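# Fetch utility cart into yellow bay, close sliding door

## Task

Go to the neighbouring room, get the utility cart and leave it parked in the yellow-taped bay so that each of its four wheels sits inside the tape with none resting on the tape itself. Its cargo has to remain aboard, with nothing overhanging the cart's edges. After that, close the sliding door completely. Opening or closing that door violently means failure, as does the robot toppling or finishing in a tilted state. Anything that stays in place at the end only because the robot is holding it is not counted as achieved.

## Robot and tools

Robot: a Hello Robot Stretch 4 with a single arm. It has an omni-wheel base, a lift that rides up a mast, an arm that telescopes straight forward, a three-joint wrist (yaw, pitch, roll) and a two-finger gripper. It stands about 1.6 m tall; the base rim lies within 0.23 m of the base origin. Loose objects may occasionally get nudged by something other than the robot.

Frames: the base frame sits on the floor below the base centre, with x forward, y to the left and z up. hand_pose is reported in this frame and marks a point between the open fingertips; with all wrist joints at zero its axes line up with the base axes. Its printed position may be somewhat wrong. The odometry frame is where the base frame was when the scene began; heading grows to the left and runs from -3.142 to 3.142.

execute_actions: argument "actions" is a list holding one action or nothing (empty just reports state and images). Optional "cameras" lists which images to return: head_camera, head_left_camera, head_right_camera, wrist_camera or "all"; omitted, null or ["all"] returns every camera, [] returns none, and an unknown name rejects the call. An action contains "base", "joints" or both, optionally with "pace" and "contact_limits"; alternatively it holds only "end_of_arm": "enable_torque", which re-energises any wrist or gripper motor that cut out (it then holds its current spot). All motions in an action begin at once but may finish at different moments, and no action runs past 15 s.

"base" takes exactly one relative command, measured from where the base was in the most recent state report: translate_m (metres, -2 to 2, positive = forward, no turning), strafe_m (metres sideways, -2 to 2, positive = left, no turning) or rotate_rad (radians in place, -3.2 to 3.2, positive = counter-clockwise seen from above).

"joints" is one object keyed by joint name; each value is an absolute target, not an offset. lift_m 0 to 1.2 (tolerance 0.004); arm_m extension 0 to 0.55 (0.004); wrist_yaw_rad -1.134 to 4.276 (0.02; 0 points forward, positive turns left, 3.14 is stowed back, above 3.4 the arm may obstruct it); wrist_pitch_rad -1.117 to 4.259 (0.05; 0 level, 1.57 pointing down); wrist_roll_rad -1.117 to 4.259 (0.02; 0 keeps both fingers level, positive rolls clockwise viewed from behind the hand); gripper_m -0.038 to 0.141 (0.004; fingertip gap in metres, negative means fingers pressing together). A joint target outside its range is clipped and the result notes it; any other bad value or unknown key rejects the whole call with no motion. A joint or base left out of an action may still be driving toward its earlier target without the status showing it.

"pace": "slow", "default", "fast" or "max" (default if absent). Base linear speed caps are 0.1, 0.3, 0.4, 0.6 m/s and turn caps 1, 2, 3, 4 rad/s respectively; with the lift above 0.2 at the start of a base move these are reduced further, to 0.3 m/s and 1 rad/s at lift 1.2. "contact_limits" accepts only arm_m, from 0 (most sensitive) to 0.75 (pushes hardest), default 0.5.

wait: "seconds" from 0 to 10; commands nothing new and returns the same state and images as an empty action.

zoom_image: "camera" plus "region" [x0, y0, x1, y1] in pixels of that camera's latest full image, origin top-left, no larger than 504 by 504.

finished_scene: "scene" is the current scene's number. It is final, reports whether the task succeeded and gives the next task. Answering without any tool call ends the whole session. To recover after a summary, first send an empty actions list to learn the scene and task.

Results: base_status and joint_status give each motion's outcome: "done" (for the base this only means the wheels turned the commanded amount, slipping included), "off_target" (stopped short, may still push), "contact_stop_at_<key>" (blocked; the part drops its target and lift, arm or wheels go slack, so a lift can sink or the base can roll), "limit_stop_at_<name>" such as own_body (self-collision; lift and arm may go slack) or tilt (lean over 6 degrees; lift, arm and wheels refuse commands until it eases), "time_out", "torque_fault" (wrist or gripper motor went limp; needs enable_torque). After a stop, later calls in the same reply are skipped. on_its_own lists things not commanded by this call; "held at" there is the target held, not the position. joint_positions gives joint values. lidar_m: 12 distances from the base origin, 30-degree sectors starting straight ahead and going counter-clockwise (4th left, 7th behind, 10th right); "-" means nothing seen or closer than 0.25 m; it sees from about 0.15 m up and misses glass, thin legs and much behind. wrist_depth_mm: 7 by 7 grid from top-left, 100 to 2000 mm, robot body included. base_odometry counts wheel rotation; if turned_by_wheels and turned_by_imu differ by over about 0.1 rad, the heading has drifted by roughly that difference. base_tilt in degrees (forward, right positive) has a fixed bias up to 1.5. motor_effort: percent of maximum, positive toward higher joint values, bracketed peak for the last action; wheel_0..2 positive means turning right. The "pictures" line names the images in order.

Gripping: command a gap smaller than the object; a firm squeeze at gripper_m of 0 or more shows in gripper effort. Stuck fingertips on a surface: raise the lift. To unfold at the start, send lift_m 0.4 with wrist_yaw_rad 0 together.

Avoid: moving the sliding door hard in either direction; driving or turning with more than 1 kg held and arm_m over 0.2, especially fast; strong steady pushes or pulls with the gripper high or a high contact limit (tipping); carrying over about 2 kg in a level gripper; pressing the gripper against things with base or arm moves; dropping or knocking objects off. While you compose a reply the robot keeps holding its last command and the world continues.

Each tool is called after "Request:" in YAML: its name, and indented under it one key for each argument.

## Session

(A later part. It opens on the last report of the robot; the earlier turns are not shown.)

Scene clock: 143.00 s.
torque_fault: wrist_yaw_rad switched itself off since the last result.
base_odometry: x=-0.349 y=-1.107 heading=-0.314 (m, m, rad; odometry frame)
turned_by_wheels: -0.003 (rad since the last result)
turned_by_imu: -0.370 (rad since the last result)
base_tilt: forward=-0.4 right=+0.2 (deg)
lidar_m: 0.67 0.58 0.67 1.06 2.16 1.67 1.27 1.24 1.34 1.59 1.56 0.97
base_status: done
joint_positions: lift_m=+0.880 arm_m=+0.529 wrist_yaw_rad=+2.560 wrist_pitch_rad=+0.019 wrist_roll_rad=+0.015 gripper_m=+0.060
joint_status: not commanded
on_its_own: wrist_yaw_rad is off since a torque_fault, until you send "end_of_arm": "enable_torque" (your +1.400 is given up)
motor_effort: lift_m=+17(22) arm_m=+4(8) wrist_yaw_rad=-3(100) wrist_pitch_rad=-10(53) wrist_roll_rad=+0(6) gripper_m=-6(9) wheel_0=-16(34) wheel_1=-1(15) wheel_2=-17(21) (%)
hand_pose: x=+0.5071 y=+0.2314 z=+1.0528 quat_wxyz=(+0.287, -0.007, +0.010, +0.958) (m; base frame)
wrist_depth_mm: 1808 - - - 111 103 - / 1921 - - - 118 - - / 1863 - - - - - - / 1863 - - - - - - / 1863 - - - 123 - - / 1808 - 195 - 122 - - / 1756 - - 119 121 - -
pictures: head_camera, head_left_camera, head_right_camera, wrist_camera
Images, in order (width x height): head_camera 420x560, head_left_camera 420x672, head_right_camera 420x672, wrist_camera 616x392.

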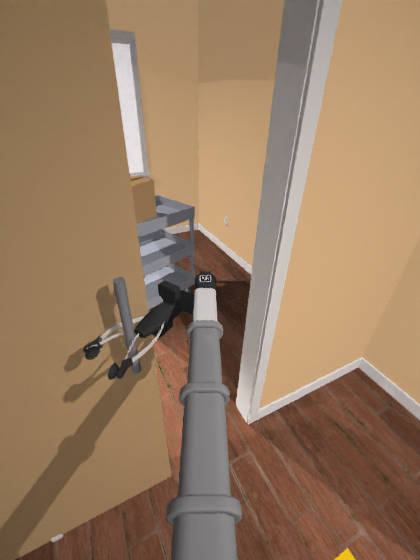

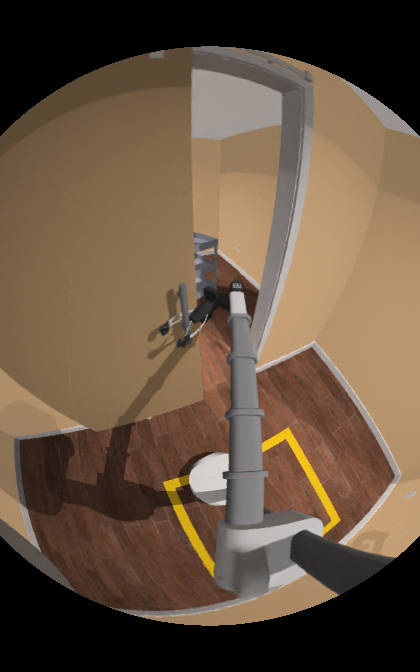

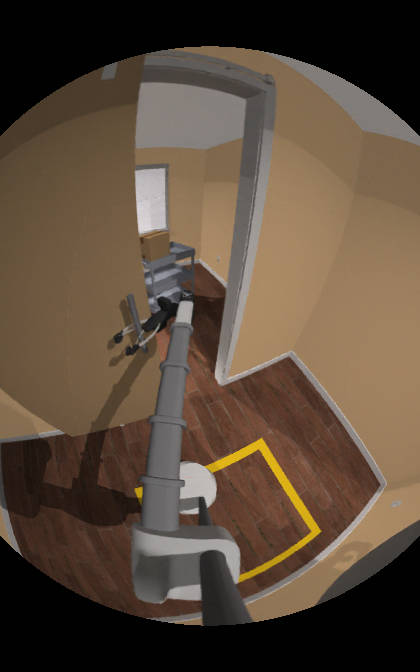

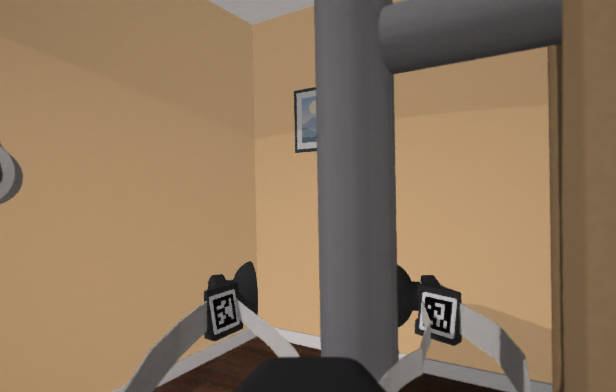

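Request:
execute_actions:
  actions:
    - {"base":{"strafe_m":-0.25},"pace":"slow"}
  cameras: ["head_camera"]

Request:
execute_actions:
  actions:
    - {"end_of_arm":"enable_torque"}
  cameras: ["head_camera"]

Scene clock: 156.33 s.
base_odometry: x=-0.426 y=-1.345 heading=-0.314 (m, m, rad; odometry frame)
turned_by_wheels: +0.000 (rad since the last result)
turned_by_imu: +0.024 (rad since the last result)
base_tilt: forward=-0.4 right=+0.2 (deg)
lidar_m: 0.92 0.68 0.83 1.22 2.36 1.54 1.16 1.13 1.28 1.37 1.32 1.04
base_status: done
joint_positions: lift_m=+0.880 arm_m=+0.529 wrist_yaw_rad=+2.127 wrist_pitch_rad=+0.018 wrist_roll_rad=+0.015 gripper_m=+0.060
joint_status: not commanded
on_its_own: wrist_yaw_rad is off since a torque_fault, until you send "end_of_arm": "enable_torque" (your +1.400 is given up)
motor_effort: lift_m=+17(17) arm_m=+4(4) wrist_yaw_rad=-2(2) wrist_pitch_rad=-9(9) wrist_roll_rad=+0(1) gripper_m=-3(16) wheel_0=+4(33) wheel_1=-1(6) wheel_2=+2(18) (%)
hand_pose: x=+0.6223 y=+0.2912 z=+1.0530 quat_wxyz=(+0.486, -0.004, +0.011, +0.874) (m; base frame)
wrist_depth_mm: - - - - 377 176 125 / - - - - 187 177 125 / - - - - 195 179 125 / - - - - 320 180 125 / - - - - 320 182 126 / - - 195 - 188 165 126 / - - - 141 334 151 126
pictures: head_camera
Images, in order (width x height): head_camera 420x560.

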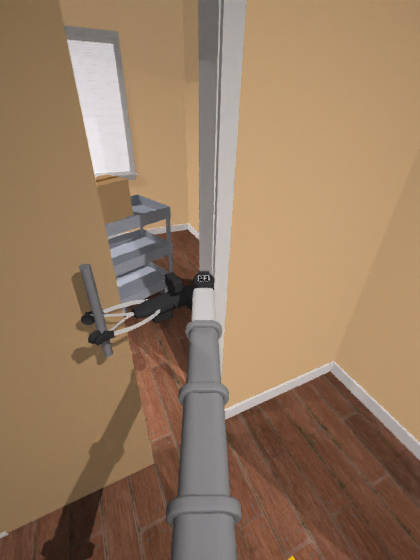

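Scene clock: 156.63 s.
base_odometry: x=-0.426 y=-1.345 heading=-0.314 (m, m, rad; odometry frame)
turned_by_wheels: +0.000 (rad since the last result)
turned_by_imu: +0.000 (rad since the last result)
base_tilt: forward=-0.4 right=+0.2 (deg)
lidar_m: 0.90 0.69 0.82 1.23 2.37 1.51 1.17 1.12 1.26 1.36 1.33 1.07
base_status: not commanded
joint_positions: lift_m=+0.880 arm_m=+0.529 wrist_yaw_rad=+2.127 wrist_pitch_rad=+0.018 wrist_roll_rad=+0.015 gripper_m=+0.060
joint_status: not commanded
end_of_arm: enable_torque: each motor that was off is on again
on_its_own: wrist_yaw_rad is held at +2.127, not at your +1.400, since a torque_fault
motor_effort: lift_m=+17(17) arm_m=+4(4) wrist_yaw_rad=-2(2) wrist_pitch_rad=-9(8) wrist_roll_rad=+0(0) gripper_m=-1(6) wheel_0=+4(5) wheel_1=-1(1) wheel_2=+3(3) (%)
hand_pose: x=+0.6223 y=+0.2912 z=+1.0530 quat_wxyz=(+0.486, -0.004, +0.011, +0.874) (m; base frame)
wrist_depth_mm: - - - - 375 176 125 / - - - - 188 177 125 / - - - - 195 179 125 / - - - - 320 180 125 / - - - - 322 181 125 / - - 196 - 189 165 126 / - - - 141 332 151 126
pictures: head_camera
Images, in order (width x height): head_camera 420x560.

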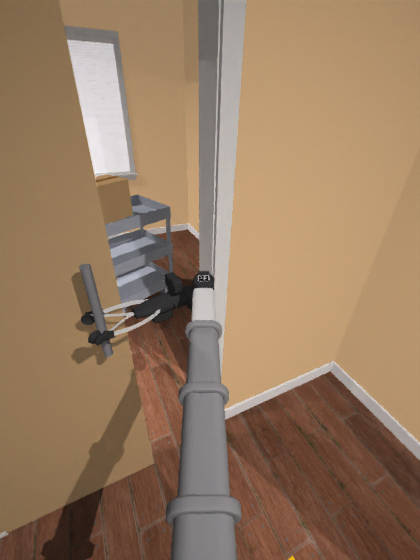

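Request:
execute_actions:
  actions:
    - {"base":{"rotate_rad":0.45},"joints":{"wrist_yaw_rad":1.5},"pace":"slow"}
  cameras: ["head_camera"]

Scene clock: 164.73 s.
torque_fault: wrist_yaw_rad switched itself off since the last result.
base_odometry: x=-0.426 y=-1.344 heading=+0.137 (m, m, rad; odometry frame)
turned_by_wheels: +0.450 (rad since the last result)
turned_by_imu: +0.127 (rad since the last result)
base_tilt: forward=-0.4 right=+0.2 (deg)
lidar_m: 0.83 0.65 0.83 1.54 2.47 1.43 1.18 1.17 1.35 1.23 1.23 0.96
base_status: done
joint_positions: lift_m=+0.880 arm_m=+0.529 wrist_yaw_rad=+2.176 wrist_pitch_rad=+0.018 wrist_roll_rad=+0.015 gripper_m=+0.060
joint_status: wrist_yaw_rad torque_fault (moved +0.049 of -0.627)
on_its_own: wrist_yaw_rad is off since a torque_fault, until you send "end_of_arm": "enable_torque" (your +1.500 is given up)
motor_effort: lift_m=+18(19) arm_m=+4(5) wrist_yaw_rad=-2(100) wrist_pitch_rad=-10(45) wrist_roll_rad=+0(3) gripper_m=-2(7) wheel_0=+1(18) wheel_1=+0(14) wheel_2=+0(32) (%)
hand_pose: x=+0.6079 y=+0.2869 z=+1.0529 quat_wxyz=(+0.464, -0.005, +0.011, +0.886) (m; base frame)
wrist_depth_mm: - - - - - 121 116 / - - - - 190 121 116 / - - - - - 121 116 / - - - - - 122 117 / - - - - - 122 117 / - - 196 - 191 122 118 / - - - 143 - 122 118
pictures: head_camera
Images, in order (width x height): head_camera 420x560.

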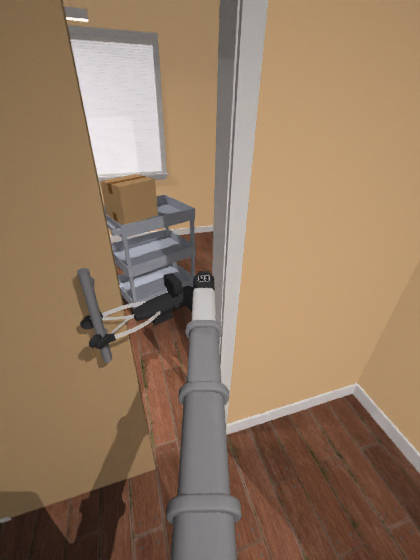

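Request:
execute_actions:
  actions:
    - {"joints":{"arm_m":0.2},"contact_limits":{"arm_m":0.3},"pace":"slow"}
  cameras: ["head_camera"]

Scene clock: 176.07 s.
base_odometry: x=-0.426 y=-1.344 heading=+0.137 (m, m, rad; odometry frame)
turned_by_wheels: +0.001 (rad since the last result)
turned_by_imu: +0.055 (rad since the last result)
base_tilt: forward=-0.4 right=+0.2 (deg)
lidar_m: 0.71 0.64 0.84 1.67 2.34 1.39 1.19 1.19 1.42 1.22 1.22 0.89
base_status: not commanded
joint_positions: lift_m=+0.880 arm_m=+0.260 wrist_yaw_rad=+1.147 wrist_pitch_rad=+0.018 wrist_roll_rad=+0.015 gripper_m=+0.060
joint_status: arm_m contact_stop (moved -0.269 of -0.329)
on_its_own: arm_m is slack since a contact_stop (your +0.200 is given up); wrist_yaw_rad is off since a torque_fault, until you send "end_of_arm": "enable_torque" (your +1.500 is given up)
motor_effort: lift_m=+18(18) arm_m=+0(18) wrist_yaw_rad=-3(2) wrist_pitch_rad=-6(10) wrist_roll_rad=+1(1) gripper_m=-7(24) wheel_0=+3(19) wheel_1=+0(4) wheel_2=+6(24) (%)
contact_limits: arm_m 0.3
hand_pose: x=+0.6295 y=+0.2269 z=+1.0530 quat_wxyz=(+0.840, +0.001, +0.011, +0.542) (m; base frame)
wrist_depth_mm: - 820 477 329 233 208 202 / - 831 477 334 211 208 202 / - 842 480 334 220 208 202 / - 842 488 338 236 209 202 / - 878 480 340 236 210 201 / - 866 196 338 193 211 202 / - 891 492 144 238 196 202
pictures: head_camera
Images, in order (width x height): head_camera 420x560.

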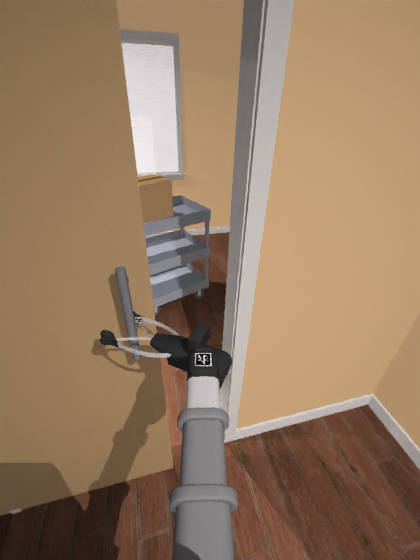

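Request:
execute_actions:
  actions:
    - {"end_of_arm":"enable_torque"}
  cameras: []

Request:
execute_actions:
  actions:
    - {"joints":{"arm_m":0.36,"wrist_yaw_rad":1.6},"pace":"slow"}
  cameras: ["head_camera","wrist_camera"]

Scene clock: 184.03 s.
base_odometry: x=-0.426 y=-1.344 heading=+0.137 (m, m, rad; odometry frame)
turned_by_wheels: +0.000 (rad since the last result)
turned_by_imu: -0.001 (rad since the last result)
base_tilt: forward=-0.4 right=+0.2 (deg)
lidar_m: 0.72 0.64 0.84 1.69 2.32 1.38 1.19 1.20 1.41 1.23 1.24 0.88
base_status: not commanded
joint_positions: lift_m=+0.880 arm_m=+0.260 wrist_yaw_rad=+1.147 wrist_pitch_rad=+0.018 wrist_roll_rad=+0.015 gripper_m=+0.060
joint_status: not commanded
end_of_arm: enable_torque: each motor that was off is on again
on_its_own: wrist_yaw_rad is held at +1.147, not at your +1.500, since a torque_fault; arm_m is slack since a contact_stop (your +0.200 is given up)
motor_effort: lift_m=+18(18) arm_m=+0(0) wrist_yaw_rad=-2(2) wrist_pitch_rad=-6(5) wrist_roll_rad=+2(1) gripper_m=-9(6) wheel_0=+4(4) wheel_1=+0(0) wheel_2=+6(6) (%)
hand_pose: x=+0.6295 y=+0.2269 z=+1.0530 quat_wxyz=(+0.840, +0.001, +0.011, +0.542) (m; base frame)
wrist_depth_mm: - 842 469 332 238 207 202 / - 831 477 332 211 208 202 / - 842 477 338 220 208 202 / - 854 484 338 235 208 202 / - 854 484 338 235 209 202 / - 891 195 340 191 211 203 / - 904 496 144 238 195 202
pictures: none
No camera images: the call's "cameras" was empty. Leave "cameras" out to get every camera's image.

Scene clock: 186.30 s.
base_odometry: x=-0.426 y=-1.344 heading=+0.136 (m, m, rad; odometry frame)
turned_by_wheels: -0.002 (rad since the last result)
turned_by_imu: -0.104 (rad since the last result)
base_tilt: forward=-0.3 right=+0.2 (deg)
lidar_m: 0.82 0.59 0.76 1.35 2.45 1.51 1.23 1.21 1.38 1.25 1.22 0.92
base_status: not commanded
joint_positions: lift_m=+0.880 arm_m=+0.359 wrist_yaw_rad=+1.604 wrist_pitch_rad=+0.018 wrist_roll_rad=+0.015 gripper_m=+0.060
joint_status: all done
on_its_own: wrist_yaw_rad is at rest, and its effort (-14) is outside its rest range (-13 to +13)
motor_effort: lift_m=+18(19) arm_m=+7(9) wrist_yaw_rad=-14(89) wrist_pitch_rad=-9(6) wrist_roll_rad=+1(2) gripper_m=+2(21) wheel_0=-4(23) wheel_1=-1(15) wheel_2=-5(9) (%)
hand_pose: x=+0.6074 y=+0.2912 z=+1.0530 quat_wxyz=(+0.695, -0.001, +0.011, +0.719) (m; base frame)
wrist_depth_mm: - - - 169 202 142 135 / - - - 171 181 143 136 / - - - 172 205 143 135 / - - - 170 206 144 135 / - - - 170 208 145 135 / - - 196 169 186 145 135 / - - - 153 198 135 135
pictures: head_camera, wrist_camera
Images, in order (width x height): head_camera 420x560, wrist_camera 616x392.

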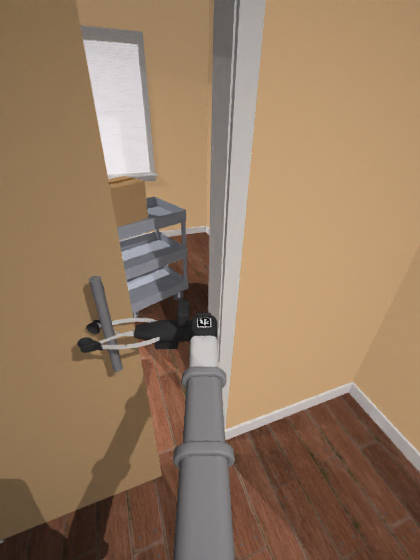

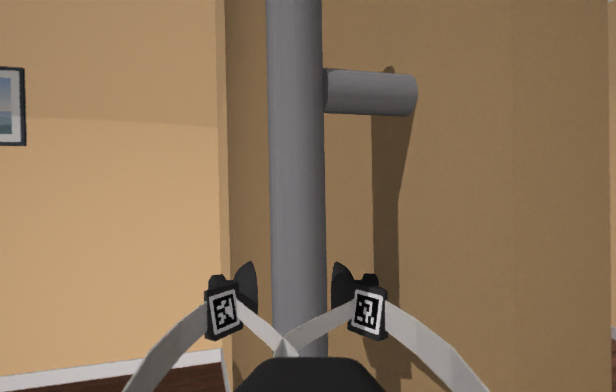

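Request:
execute_actions:
  actions:
    - {"base":{"rotate_rad":0.3},"joints":{"wrist_yaw_rad":1.3},"pace":"slow"}
  cameras: ["head_camera"]

Scene clock: 199.33 s.
base_odometry: x=-0.427 y=-1.345 heading=+0.435 (m, m, rad; odometry frame)
turned_by_wheels: +0.300 (rad since the last result)
turned_by_imu: +0.157 (rad since the last result)
base_tilt: forward=-1.7 right=+0.9 (deg)
lidar_m: 0.69 0.63 0.84 1.78 2.14 1.35 1.22 1.23 1.36 1.19 1.21 0.84
base_status: done
joint_positions: lift_m=+0.880 arm_m=+0.359 wrist_yaw_rad=+1.325 wrist_pitch_rad=+0.027 wrist_roll_rad=+0.015 gripper_m=+0.060
joint_status: wrist_yaw_rad off_target (ended at +1.325, target +1.300)
on_its_own: wrist_yaw_rad is at rest, and its effort (-74) is outside its rest range (-13 to +13); wrist_pitch_rad is at rest, and its effort (-30) is outside its rest range (-23 to +23)
motor_effort: lift_m=+18(18) arm_m=+8(8) wrist_yaw_rad=-74(84) wrist_pitch_rad=-30(45) wrist_roll_rad=+1(5) gripper_m=+1(1) wheel_0=-1(7) wheel_1=+9(5) wheel_2=-13(25) (%)
hand_pose: x=+0.6844 y=+0.2585 z=+1.0505 quat_wxyz=(+0.788, -0.002, +0.015, +0.615) (m; base frame)
wrist_depth_mm: - - 151 234 154 128 - / - - 152 204 154 128 - / - - 152 178 155 129 - / - - 153 236 154 129 - / - - 154 236 155 129 - / - - 153 186 155 129 - / - - 153 194 142 130 -
pictures: head_camera
Images, in order (width x height): head_camera 420x560.

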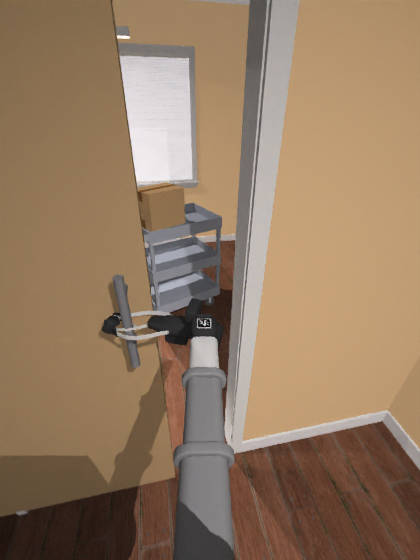

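Request:
execute_actions:
  actions:
    - {"base":{"strafe_m":-0.13},"joints":{"wrist_yaw_rad":1.5},"pace":"slow"}
  cameras: ["head_camera"]

Request:
execute_actions:
  actions:
    - {"base":{"translate_m":-0.15},"joints":{"arm_m":0.15},"pace":"slow"}
  cameras: ["head_camera"]

Scene clock: 210.47 s.
base_odometry: x=-0.372 y=-1.462 heading=+0.435 (m, m, rad; odometry frame)
turned_by_wheels: +0.000 (rad since the last result)
turned_by_imu: -0.029 (rad since the last result)
base_tilt: forward=-0.3 right=+0.2 (deg)
lidar_m: 0.77 0.66 0.86 1.75 2.26 1.37 1.21 1.22 1.22 1.06 1.09 0.85
base_status: done
joint_positions: lift_m=+0.880 arm_m=+0.359 wrist_yaw_rad=+1.504 wrist_pitch_rad=+0.018 wrist_roll_rad=+0.015 gripper_m=+0.060
joint_status: all done
on_its_own: wrist_yaw_rad is at rest, and its effort (-14) is outside its rest range (-13 to +13)
motor_effort: lift_m=+18(18) arm_m=+7(8) wrist_yaw_rad=-14(72) wrist_pitch_rad=-6(30) wrist_roll_rad=+0(1) gripper_m=-2(6) wheel_0=+5(22) wheel_1=-2(4) wheel_2=-2(16) (%)
hand_pose: x=+0.6361 y=+0.2820 z=+1.0530 quat_wxyz=(+0.730, -0.001, +0.012, +0.683) (m; base frame)
wrist_depth_mm: - - - 357 237 - - / - - - 324 238 - - / - - - 285 239 - - / - - - 334 240 - - / - - - 336 239 - - / - - 196 340 193 - - / - - - 144 238 - -
pictures: head_camera
Images, in order (width x height): head_camera 420x560.

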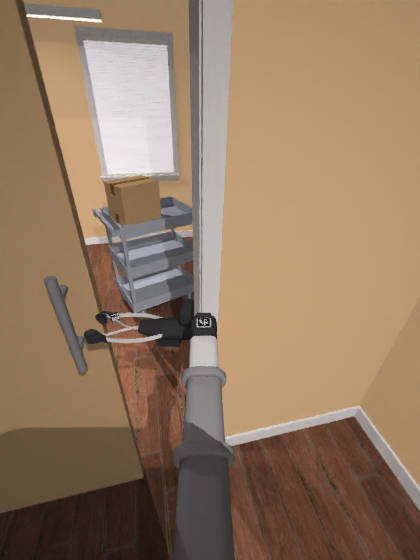

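Scene clock: 213.83 s.
base_odometry: x=-0.508 y=-1.526 heading=+0.435 (m, m, rad; odometry frame)
turned_by_wheels: +0.000 (rad since the last result)
turned_by_imu: -0.001 (rad since the last result)
base_tilt: forward=-0.4 right=+0.2 (deg)
lidar_m: 0.92 0.80 1.00 2.05 2.02 1.23 1.06 1.07 1.26 1.11 1.10 1.02
base_status: done
joint_positions: lift_m=+0.880 arm_m=+0.151 wrist_yaw_rad=+1.500 wrist_pitch_rad=+0.018 wrist_roll_rad=+0.015 gripper_m=+0.060
joint_status: all done
motor_effort: lift_m=+18(18) arm_m=-6(7) wrist_yaw_rad=-2(14) wrist_pitch_rad=-7(5) wrist_roll_rad=+1(1) gripper_m=-2(6) wheel_0=-2(3) wheel_1=-4(2) wheel_2=+3(7) (%)
hand_pose: x=+0.4296 y=+0.2815 z=+1.0530 quat_wxyz=(+0.732, -0.001, +0.012, +0.682) (m; base frame)
wrist_depth_mm: - - - 1983 931 647 492 / - - - 1983 917 640 492 / - - - 1983 931 634 496 / - - - 1983 931 634 496 / - - - - 960 647 500 / - - 196 - 193 640 500 / - - - 143 891 564 504
pictures: head_camera
Images, in order (width x height): head_camera 420x560.

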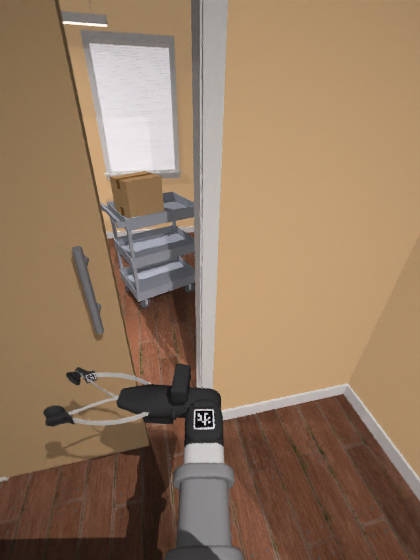

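Request:
execute_actions:
  actions:
    - {"base":{"rotate_rad":0.18},"joints":{"arm_m":0,"wrist_yaw_rad":3.14,"gripper_m":0.02}}
  cameras: []

Request:
execute_actions:
  actions:
    - {"joints":{"lift_m":0.3}}

Scene clock: 227.43 s.
base_odometry: x=-0.508 y=-1.526 heading=+0.615 (m, m, rad; odometry frame)
turned_by_wheels: +0.180 (rad since the last result)
turned_by_imu: +0.179 (rad since the last result)
base_tilt: forward=-0.4 right=+0.2 (deg)
lidar_m: 0.81 0.87 1.19 2.60 1.58 1.14 1.06 1.11 1.17 1.10 1.16 0.97
base_status: done
joint_positions: lift_m=+0.880 arm_m=+0.001 wrist_yaw_rad=+3.140 wrist_pitch_rad=+0.018 wrist_roll_rad=+0.015 gripper_m=+0.020
joint_status: all done
motor_effort: lift_m=+18(18) arm_m=-6(7) wrist_yaw_rad=-1(3) wrist_pitch_rad=-8(7) wrist_roll_rad=+0(0) gripper_m=-6(5) wheel_0=-1(6) wheel_1=-1(12) wheel_2=-1(7) (%)
hand_pose: x=-0.1163 y=+0.0880 z=+1.0530 quat_wxyz=(+0.001, -0.009, +0.007, +1.000) (m; base frame)
wrist_depth_mm: - 141 1182 1255 1205 1229 1229 / - 122 163 1205 1255 1229 1281 / - 124 164 1229 1205 1255 1255 / 112 142 227 1229 1229 1229 1255 / 224 1205 1205 1229 1255 1229 1229 / 1205 1229 1229 212 193 1229 1255 / 1205 1205 1229 146 1229 1229 1255
pictures: none
No camera images: the call's "cameras" was empty. Leave "cameras" out to get every camera's image.

Scene clock: 230.67 s.
base_odometry: x=-0.508 y=-1.526 heading=+0.615 (m, m, rad; odometry frame)
turned_by_wheels: +0.000 (rad since the last result)
turned_by_imu: -0.001 (rad since the last result)
base_tilt: forward=-0.3 right=+0.2 (deg)
lidar_m: 0.82 0.87 1.17 2.57 1.58 1.13 1.05 1.09 1.15 1.11 1.15 0.97
base_status: not commanded
joint_positions: lift_m=+0.300 arm_m=+0.001 wrist_yaw_rad=+3.140 wrist_pitch_rad=+0.018 wrist_roll_rad=+0.015 gripper_m=+0.020
joint_status: all done
motor_effort: lift_m=+13(18) arm_m=-6(6) wrist_yaw_rad=-2(1) wrist_pitch_rad=-8(6) wrist_roll_rad=+0(0) gripper_m=-8(0) wheel_0=-1(1) wheel_1=-1(1) wheel_2=-1(1) (%)
hand_pose: x=-0.1163 y=+0.0879 z=+0.4733 quat_wxyz=(+0.001, -0.009, +0.007, +1.000) (m; base frame)
wrist_depth_mm: - 141 1255 1255 1255 1229 1205 / - 122 163 1255 1229 1255 1229 / - 124 163 1229 1229 1229 1229 / 112 141 228 1205 1255 1229 1229 / 224 1205 1205 1255 1255 1205 1229 / 1205 1229 1205 212 192 1205 1255 / 1118 1182 1138 146 1160 1160 1229
pictures: head_camera, head_left_camera, head_right_camera, wrist_camera
Images, in order (width x height): head_camera 420x560, head_left_camera 420x672, head_right_camera 420x672, wrist_camera 616x392.

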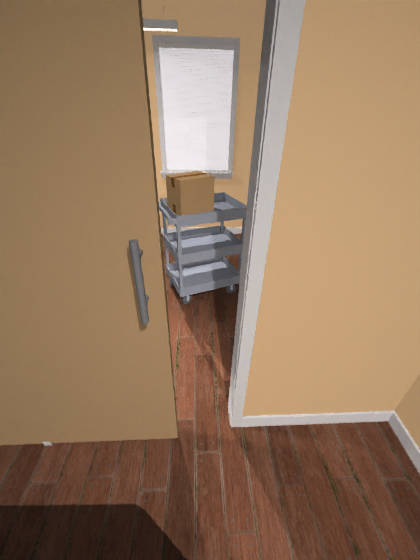

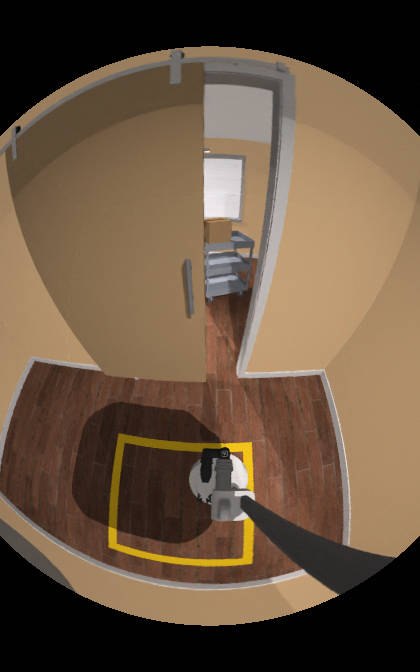

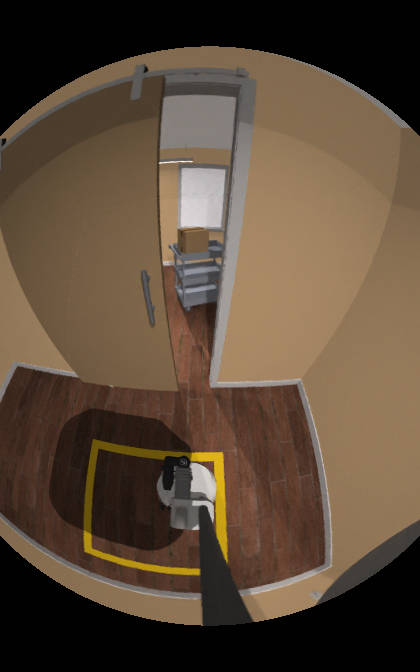

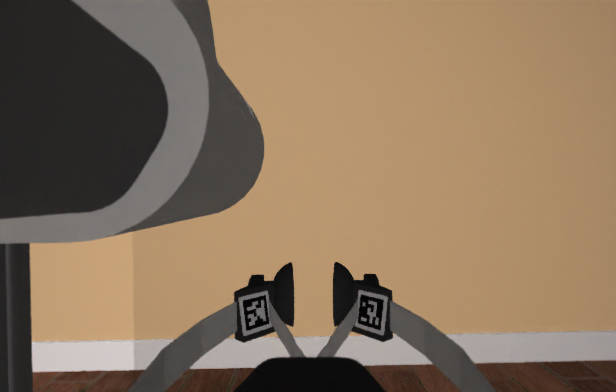

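Request:
execute_actions:
  actions:
    - {"base":{"strafe_m":0.04},"joints":{"wrist_yaw_rad":0.1,"gripper_m":0.0,"lift_m":0.4}}
  cameras: []

Request:
execute_actions:
  actions:
    - {"base":{"translate_m":0.3},"pace":"slow"}
  cameras: ["head_camera","head_left_camera"]

Scene clock: 244.17 s.
base_odometry: x=-0.531 y=-1.493 heading=+0.615 (m, m, rad; odometry frame)
turned_by_wheels: +0.000 (rad since the last result)
turned_by_imu: -0.002 (rad since the last result)
base_tilt: forward=-0.4 right=+0.3 (deg)
lidar_m: 0.79 0.86 1.19 2.53 1.58 1.13 1.06 1.09 1.22 1.14 1.20 0.95
base_status: done
joint_positions: lift_m=+0.400 arm_m=+0.001 wrist_yaw_rad=+0.100 wrist_pitch_rad=+0.018 wrist_roll_rad=+0.015 gripper_m=+0.000
joint_status: all done
motor_effort: lift_m=+22(27) arm_m=-6(6) wrist_yaw_rad=-3(12) wrist_pitch_rad=-6(7) wrist_roll_rad=+0(0) gripper_m=-6(10) wheel_0=+0(8) wheel_1=+0(9) wheel_2=+0(1) (%)
hand_pose: x=+0.4677 y=-0.0581 z=+0.5726 quat_wxyz=(+0.999, +0.007, +0.009, +0.050) (m; base frame)
wrist_depth_mm: 661 647 640 - - 668 654 / 654 647 634 - - 661 661 / 676 661 647 - 1863 668 654 / 661 654 647 - 1921 676 647 / 676 654 647 - - 676 661 / 668 654 640 195 661 668 661 / 676 661 647 1537 1255 668 661
pictures: none
No camera images: the call's "cameras" was empty. Leave "cameras" out to get every camera's image.

Scene clock: 248.43 s.
base_odometry: x=-0.286 y=-1.320 heading=+0.615 (m, m, rad; odometry frame)
turned_by_wheels: +0.000 (rad since the last result)
turned_by_imu: -0.002 (rad since the last result)
base_tilt: forward=-0.4 right=+0.1 (deg)
lidar_m: 0.55 0.50 0.76 2.23 2.02 1.45 1.35 1.42 1.20 1.12 0.91 0.63
base_status: done
joint_positions: lift_m=+0.400 arm_m=+0.001 wrist_yaw_rad=+0.100 wrist_pitch_rad=+0.018 wrist_roll_rad=+0.015 gripper_m=+0.000
joint_status: not commanded
motor_effort: lift_m=+22(22) arm_m=-5(6) wrist_yaw_rad=-3(3) wrist_pitch_rad=-6(8) wrist_roll_rad=+0(0) gripper_m=-6(6) wheel_0=+2(4) wheel_1=+3(9) wheel_2=-3(7) (%)
hand_pose: x=+0.4677 y=-0.0581 z=+0.5726 quat_wxyz=(+0.999, +0.007, +0.009, +0.050) (m; base frame)
wrist_depth_mm: 342 340 - - - 359 368 / 343 340 - - - 362 368 / 345 338 - 1708 - 362 368 / 345 340 - - - 366 368 / 345 342 - 1983 - 366 373 / 345 342 - 195 1618 370 373 / 347 342 1308 1499 1308 364 370
pictures: head_camera, head_left_camera
Images, in order (width x height): head_camera 420x560, head_left_camera 420x672.

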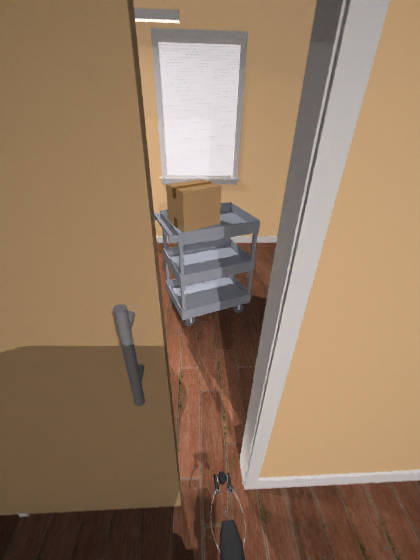

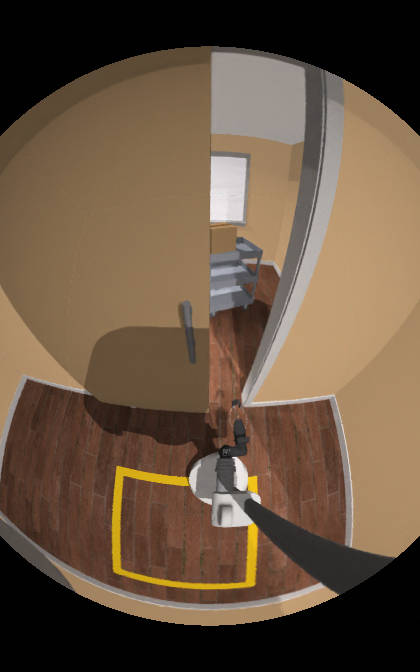

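Request:
execute_actions:
  actions:
    - {"base":{"translate_m":0.2},"joints":{"arm_m":0.14},"pace":"slow"}
  cameras: ["head_left_camera"]

Request:
execute_actions:
  actions:
    - {"base":{"strafe_m":0.2},"pace":"slow"}
  cameras: ["head_left_camera"]

Scene clock: 259.13 s.
base_odometry: x=-0.123 y=-1.205 heading=+0.615 (m, m, rad; odometry frame)
turned_by_wheels: +0.000 (rad since the last result)
turned_by_imu: -0.002 (rad since the last result)
base_tilt: forward=-0.3 right=+0.2 (deg)
lidar_m: 0.37 0.32 0.49 1.48 2.33 1.66 1.55 1.61 1.21 1.13 0.61 0.43
base_status: done
joint_positions: lift_m=+0.400 arm_m=+0.139 wrist_yaw_rad=+0.100 wrist_pitch_rad=+0.018 wrist_roll_rad=+0.015 gripper_m=+0.000
joint_status: all done
motor_effort: lift_m=+22(22) arm_m=+6(7) wrist_yaw_rad=-2(2) wrist_pitch_rad=-7(7) wrist_roll_rad=+0(0) gripper_m=-7(6) wheel_0=+1(4) wheel_1=+4(4) wheel_2=-2(7) (%)
hand_pose: x=+0.6056 y=-0.0582 z=+0.5726 quat_wxyz=(+0.999, +0.007, +0.009, +0.050) (m; base frame)
wrist_depth_mm: - - - - - - 1863 / - - - 1366 - - 1863 / - - - 1205 1255 - 1756 / - - - - - - 1808 / - - - 1205 - - 1756 / - - 1921 195 1308 - 1756 / 1430 1464 1281 1138 1255 1308 1336
pictures: head_left_camera
Images, in order (width x height): head_left_camera 420x672.

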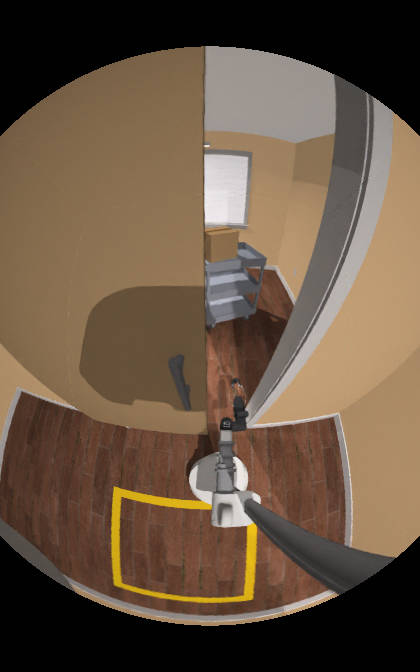

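Scene clock: 262.27 s.
base_odometry: x=-0.238 y=-1.041 heading=+0.615 (m, m, rad; odometry frame)
turned_by_wheels: +0.000 (rad since the last result)
turned_by_imu: -0.014 (rad since the last result)
base_tilt: forward=-0.4 right=+0.2 (deg)
lidar_m: 0.27 0.34 0.46 1.40 2.35 1.65 1.57 1.61 1.41 1.33 0.59 0.57
base_status: done
joint_positions: lift_m=+0.400 arm_m=+0.139 wrist_yaw_rad=+0.100 wrist_pitch_rad=+0.018 wrist_roll_rad=+0.015 gripper_m=+0.000
joint_status: not commanded
motor_effort: lift_m=+22(22) arm_m=+5(6) wrist_yaw_rad=-1(34) wrist_pitch_rad=-8(6) wrist_roll_rad=+0(0) gripper_m=-6(5) wheel_0=+0(24) wheel_1=+2(8) wheel_2=-3(15) (%)
hand_pose: x=+0.6058 y=-0.0583 z=+0.5726 quat_wxyz=(+0.999, +0.007, +0.009, +0.050) (m; base frame)
wrist_depth_mm: - - - - - - - / - - - 1464 1397 - - / - - - 1464 1205 1537 - / - - - - - - - / - - - 1618 - - - / - - - 195 1229 1576 1921 / 1430 1464 1308 1098 1182 1281 1430
pictures: head_left_camera
Images, in order (width x height): head_left_camera 420x672.

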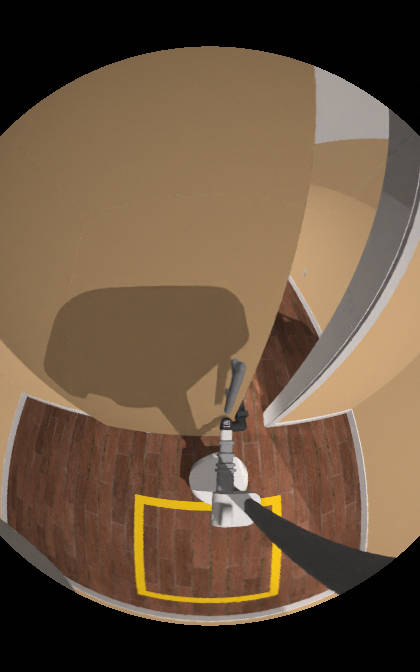

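Request:
execute_actions:
  actions:
    - {"base":{"strafe_m":-0.17},"pace":"slow"}
  cameras: []

Request:
execute_actions:
  actions:
    - {"joints":{"arm_m":0.3}}
  cameras: ["head_left_camera"]

Request:
execute_actions:
  actions:
    - {"base":{"strafe_m":0.25},"pace":"slow"}
  cameras: ["head_left_camera"]

Scene clock: 273.33 s.
base_odometry: x=-0.140 y=-1.180 heading=+0.615 (m, m, rad; odometry frame)
turned_by_wheels: +0.000 (rad since the last result)
turned_by_imu: -0.001 (rad since the last result)
base_tilt: forward=-0.4 right=+0.3 (deg)
lidar_m: 1.49 0.32 0.47 1.20 2.36 1.64 1.56 1.61 1.22 1.14 0.61 0.43
base_status: done
joint_positions: lift_m=+0.400 arm_m=+0.139 wrist_yaw_rad=+0.100 wrist_pitch_rad=+0.018 wrist_roll_rad=+0.015 gripper_m=+0.000
joint_status: not commanded
motor_effort: lift_m=+22(22) arm_m=+5(5) wrist_yaw_rad=-2(1) wrist_pitch_rad=-5(7) wrist_roll_rad=-1(0) gripper_m=-6(5) wheel_0=+2(7) wheel_1=-1(9) wheel_2=+0(3) (%)
hand_pose: x=+0.6058 y=-0.0582 z=+0.5726 quat_wxyz=(+0.999, +0.007, +0.009, +0.050) (m; base frame)
wrist_depth_mm: - - - - - - 1808 / - - - 1397 - - 1808 / - - - 1182 1255 - 1863 / - - - - - - 1863 / - - - - - - 1921 / - - 1983 195 1255 - 1708 / 1464 1430 1255 1160 1229 1336 1397
pictures: none
No camera images: the call's "cameras" was empty. Leave "cameras" out to get every camera's image.

Scene clock: 274.87 s.
base_odometry: x=-0.140 y=-1.180 heading=+0.615 (m, m, rad; odometry frame)
turned_by_wheels: +0.000 (rad since the last result)
turned_by_imu: +0.000 (rad since the last result)
base_tilt: forward=-0.4 right=+0.2 (deg)
lidar_m: 1.46 0.31 0.48 1.21 2.35 1.66 1.55 1.62 1.21 1.15 0.62 0.44
base_status: not commanded
joint_positions: lift_m=+0.400 arm_m=+0.299 wrist_yaw_rad=+0.100 wrist_pitch_rad=+0.018 wrist_roll_rad=+0.015 gripper_m=+0.000
joint_status: all done
motor_effort: lift_m=+22(22) arm_m=+6(6) wrist_yaw_rad=-2(2) wrist_pitch_rad=-7(7) wrist_roll_rad=+0(1) gripper_m=-6(3) wheel_0=+1(1) wheel_1=-1(1) wheel_2=+0(0) (%)
hand_pose: x=+0.7656 y=-0.0582 z=+0.5726 quat_wxyz=(+0.999, +0.007, +0.009, +0.050) (m; base frame)
wrist_depth_mm: - - - - - - 1756 / - - - 1182 - - 1808 / - - - 1138 1182 - 1808 / - - - - - - 1921 / - - - 1025 1098 - 1863 / - - 1983 195 1336 - 1708 / 1464 1499 1281 1008 1078 1336 1430
pictures: head_left_camera
Images, in order (width x height): head_left_camera 420x672.

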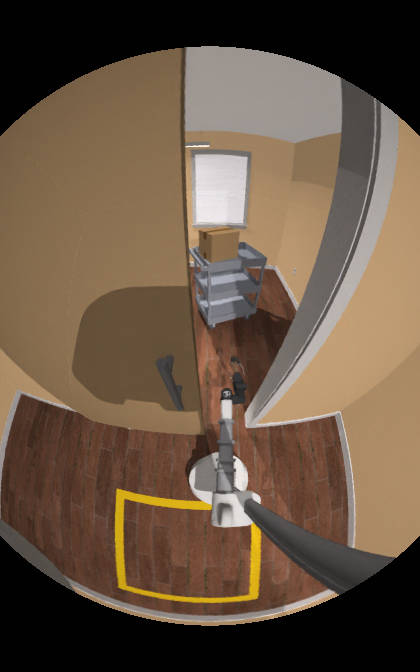

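Scene clock: 278.50 s.
base_odometry: x=-0.284 y=-0.976 heading=+0.615 (m, m, rad; odometry frame)
turned_by_wheels: +0.000 (rad since the last result)
turned_by_imu: -0.019 (rad since the last result)
base_tilt: forward=-0.4 right=+0.1 (deg)
lidar_m: 0.31 0.25 0.46 1.09 2.39 1.68 1.57 1.62 1.50 1.40 0.60 0.64
base_status: done
joint_positions: lift_m=+0.400 arm_m=+0.299 wrist_yaw_rad=+0.100 wrist_pitch_rad=+0.018 wrist_roll_rad=+0.015 gripper_m=+0.000
joint_status: not commanded
motor_effort: lift_m=+22(22) arm_m=+5(6) wrist_yaw_rad=-2(7) wrist_pitch_rad=-7(6) wrist_roll_rad=+0(1) gripper_m=-6(5) wheel_0=-2(25) wheel_1=+1(6) wheel_2=-4(14) (%)
hand_pose: x=+0.7658 y=-0.0581 z=+0.5726 quat_wxyz=(+0.999, +0.007, +0.009, +0.050) (m; base frame)
wrist_depth_mm: - - - - - - - / - - - - 1160 - - / - - - 1366 1182 1182 - / - - - - - - - / - - - - 991 1098 - / - - - 195 1308 1576 1863 / 1430 1464 1281 991 1008 1098 1430
pictures: head_left_camera
Images, in order (width x height): head_left_camera 420x672.

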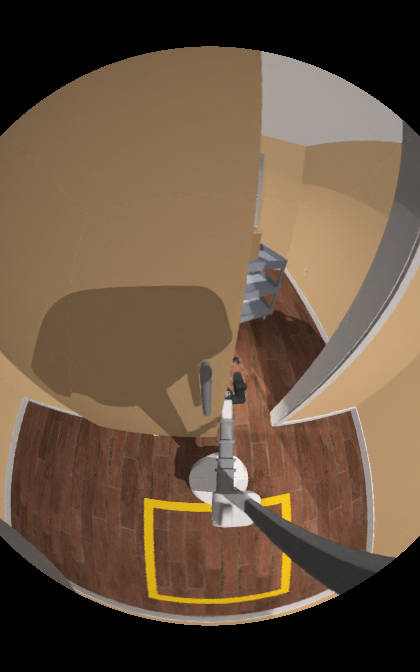

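Works. Continue.

Request:
execute_actions:
  actions:
    - {"base":{"strafe_m":0.35},"pace":"slow"}
  cameras: ["head_left_camera"]

Scene clock: 289.93 s.
base_odometry: x=-0.486 y=-0.690 heading=+0.614 (m, m, rad; odometry frame)
turned_by_wheels: -0.001 (rad since the last result)
turned_by_imu: -0.008 (rad since the last result)
base_tilt: forward=-0.4 right=+0.2 (deg)
lidar_m: 0.29 0.25 0.41 0.98 2.01 1.71 1.61 1.66 1.88 1.76 0.88 1.48
base_status: done
joint_positions: lift_m=+0.400 arm_m=+0.299 wrist_yaw_rad=+0.100 wrist_pitch_rad=+0.018 wrist_roll_rad=+0.015 gripper_m=+0.000
joint_status: not commanded
motor_effort: lift_m=+22(22) arm_m=+5(5) wrist_yaw_rad=-3(2) wrist_pitch_rad=-7(7) wrist_roll_rad=+1(0) gripper_m=-7(5) wheel_0=-5(23) wheel_1=+4(6) wheel_2=-6(12) (%)
hand_pose: x=+0.7658 y=-0.0581 z=+0.5726 quat_wxyz=(+0.999, +0.007, +0.009, +0.050) (m; base frame)
wrist_depth_mm: - - - - - - - / - - - - - 1098 - / - - - - - 1160 1229 / - - - - - - - / - - - - - 991 991 / - - - 196 1138 1430 1464 / 1464 1464 1255 1537 1281 931 1008
pictures: head_left_camera
Images, in order (width x height): head_left_camera 420x672.

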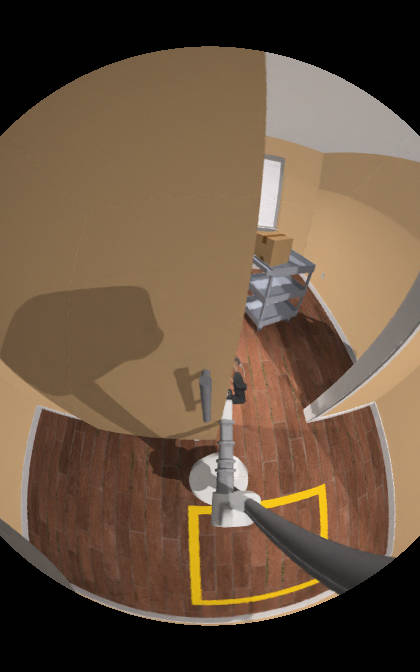

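Request:
execute_actions:
  actions:
    - {"base":{"strafe_m":0.15},"pace":"slow"}
  cameras: ["head_left_camera","head_camera"]

Scene clock: 296.50 s.
base_odometry: x=-0.572 y=-0.568 heading=+0.612 (m, m, rad; odometry frame)
turned_by_wheels: -0.003 (rad since the last result)
turned_by_imu: -0.026 (rad since the last result)
base_tilt: forward=-0.3 right=+0.2 (deg)
lidar_m: 0.28 0.25 0.38 0.88 1.85 1.75 1.62 1.69 2.06 1.89 1.02 1.54
base_status: done
joint_positions: lift_m=+0.400 arm_m=+0.299 wrist_yaw_rad=+0.100 wrist_pitch_rad=+0.018 wrist_roll_rad=+0.015 gripper_m=+0.000
joint_status: not commanded
motor_effort: lift_m=+22(22) arm_m=+5(5) wrist_yaw_rad=-2(6) wrist_pitch_rad=-8(6) wrist_roll_rad=+0(0) gripper_m=-4(5) wheel_0=-23(23) wheel_1=+4(8) wheel_2=-14(16) (%)
hand_pose: x=+0.7658 y=-0.0582 z=+0.5726 quat_wxyz=(+0.999, +0.007, +0.009, +0.050) (m; base frame)
wrist_depth_mm: - - - - - - - / - - - - - 1118 1205 / - - - - - 1205 1205 / - - - - - - - / - - - - - 1182 976 / - - - 195 1308 1464 1430 / 1397 1464 1281 1537 1336 1008 991
pictures: head_camera, head_left_camera
Images, in order (width x height): head_camera 420x560, head_left_camera 420x672.

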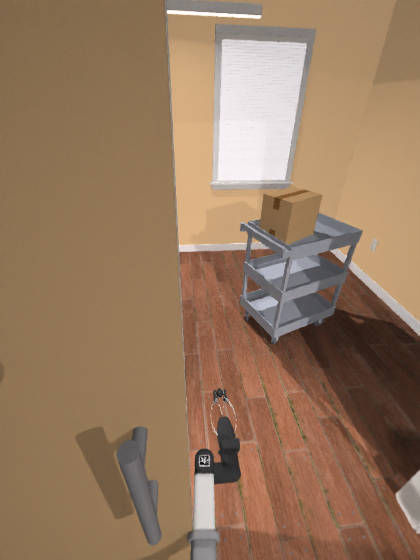

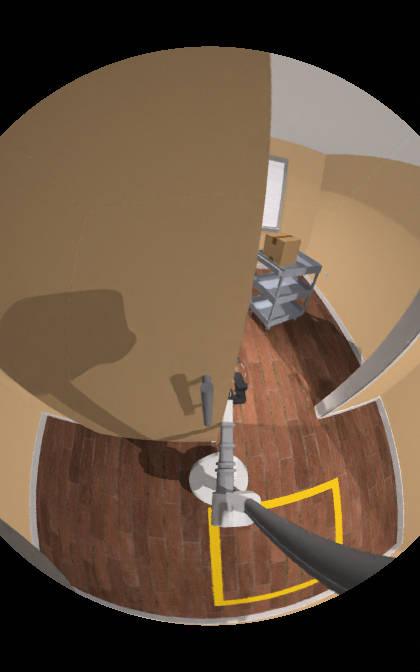

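Request:
execute_actions:
  actions:
    - {"base":{"strafe_m":-0.38},"joints":{"arm_m":0.0}}

Scene clock: 303.37 s.
base_odometry: x=-0.353 y=-0.879 heading=+0.611 (m, m, rad; odometry frame)
turned_by_wheels: +0.000 (rad since the last result)
turned_by_imu: +0.000 (rad since the last result)
base_tilt: forward=-0.3 right=+0.2 (deg)
lidar_m: 1.46 0.55 0.49 1.00 2.25 1.69 1.58 1.60 1.64 1.50 0.71 0.77
base_status: done
joint_positions: lift_m=+0.400 arm_m=+0.001 wrist_yaw_rad=+0.100 wrist_pitch_rad=+0.018 wrist_roll_rad=+0.015 gripper_m=+0.000
joint_status: all done
motor_effort: lift_m=+21(22) arm_m=-6(6) wrist_yaw_rad=-2(4) wrist_pitch_rad=-8(9) wrist_roll_rad=+1(0) gripper_m=-6(7) wheel_0=+1(20) wheel_1=-1(7) wheel_2=-2(11) (%)
hand_pose: x=+0.4677 y=-0.0582 z=+0.5727 quat_wxyz=(+0.999, +0.007, +0.010, +0.050) (m; base frame)
wrist_depth_mm: - - - - - - - / - - - - 1499 - - / - - - - 1308 1537 - / - - - - - - - / - - - - - - - / - - - 195 1255 1499 - / 1499 1430 1281 1537 1308 1336 1430
pictures: head_camera, head_left_camera, head_right_camera, wrist_camera
Images, in order (width x height): head_camera 420x560, head_left_camera 420x672, head_right_camera 420x672, wrist_camera 616x392.

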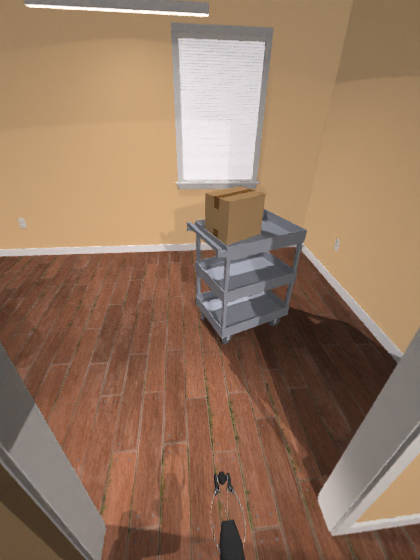

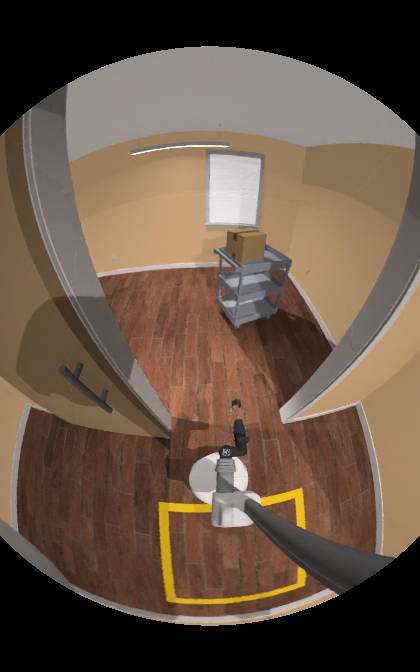

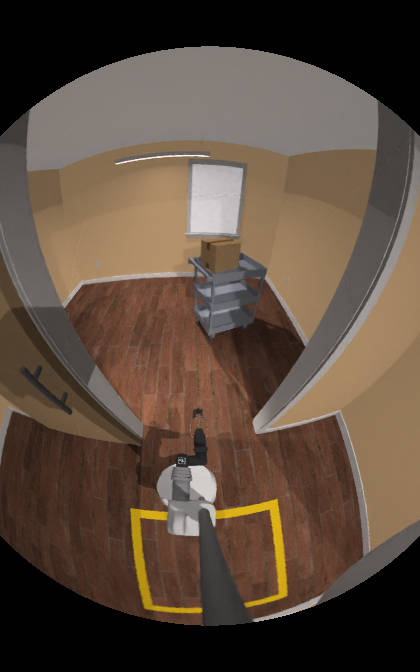

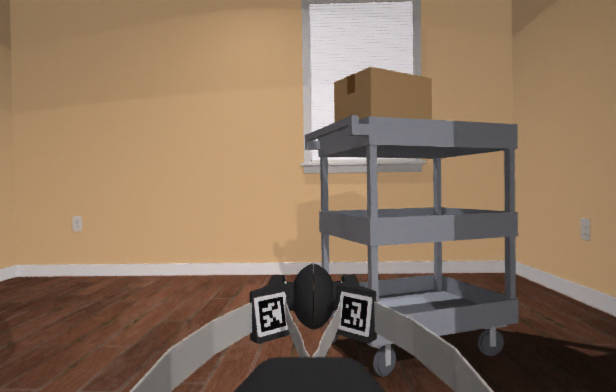

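Request:
execute_actions:
  actions:
    - {"base":{"translate_m":1.1},"joints":{"lift_m":0.72,"gripper_m":0.1,"wrist_yaw_rad":0}}

Scene clock: 318.13 s.
base_odometry: x=+0.547 y=-0.248 heading=+0.612 (m, m, rad; odometry frame)
turned_by_wheels: +0.000 (rad since the last result)
turned_by_imu: -0.005 (rad since the last result)
base_tilt: forward=-0.3 right=+0.3 (deg)
lidar_m: 0.44 2.07 2.45 2.29 0.84 0.70 2.67 0.77 0.73 1.41 0.91 0.41
base_status: done
joint_positions: lift_m=+0.720 arm_m=+0.001 wrist_yaw_rad=+0.000 wrist_pitch_rad=+0.018 wrist_roll_rad=+0.015 gripper_m=+0.100
joint_status: all done
motor_effort: lift_m=+21(21) arm_m=-6(6) wrist_yaw_rad=-3(6) wrist_pitch_rad=-10(9) wrist_roll_rad=+0(0) gripper_m=-3(7) wheel_0=+3(7) wheel_1=+2(6) wheel_2=+0(9) (%)
hand_pose: x=+0.4604 y=-0.0874 z=+0.8926 quat_wxyz=(+1.000, +0.007, +0.009, +0.000) (m; base frame)
wrist_depth_mm: 1756 1863 1808 1808 1921 1863 1808 / 1808 1863 1808 442 347 459 1756 / 1808 1808 1808 413 347 424 1756 / 1863 1863 1808 415 347 424 1708 / 1808 1808 597 415 342 424 691 / 1808 1756 198 384 213 424 504 / 1756 1756 252 145 334 332 202
pictures: head_camera, head_left_camera, head_right_camera, wrist_camera
Images, in order (width x height): head_camera 420x560, head_left_camera 420x672, head_right_camera 420x672, wrist_camera 616x392.

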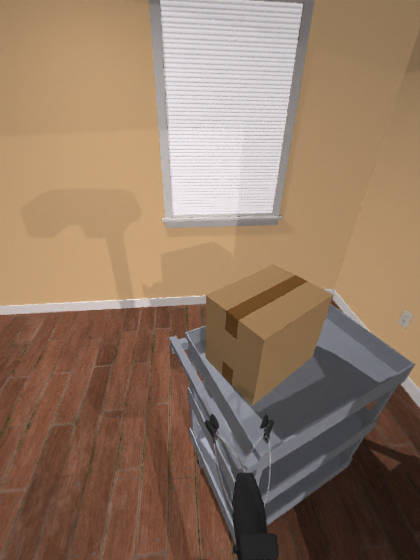

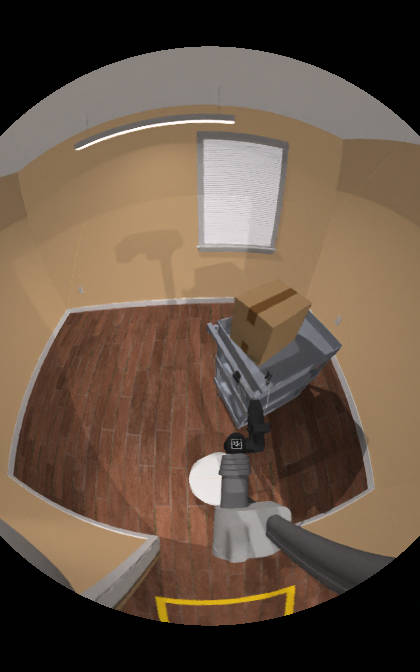

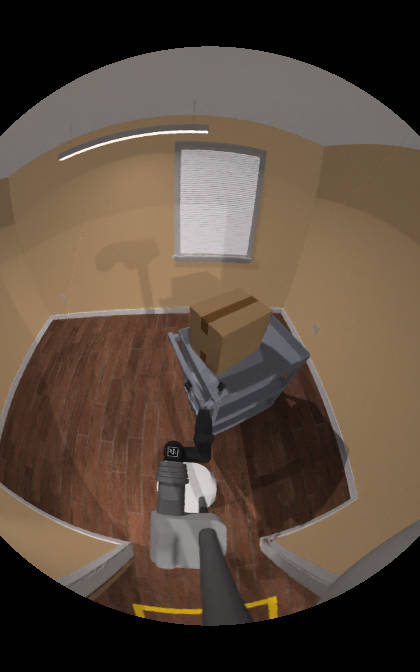

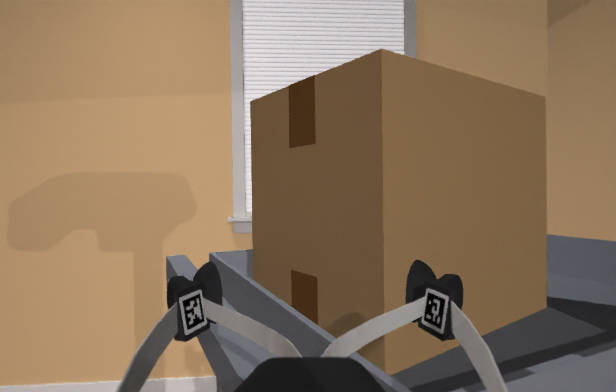

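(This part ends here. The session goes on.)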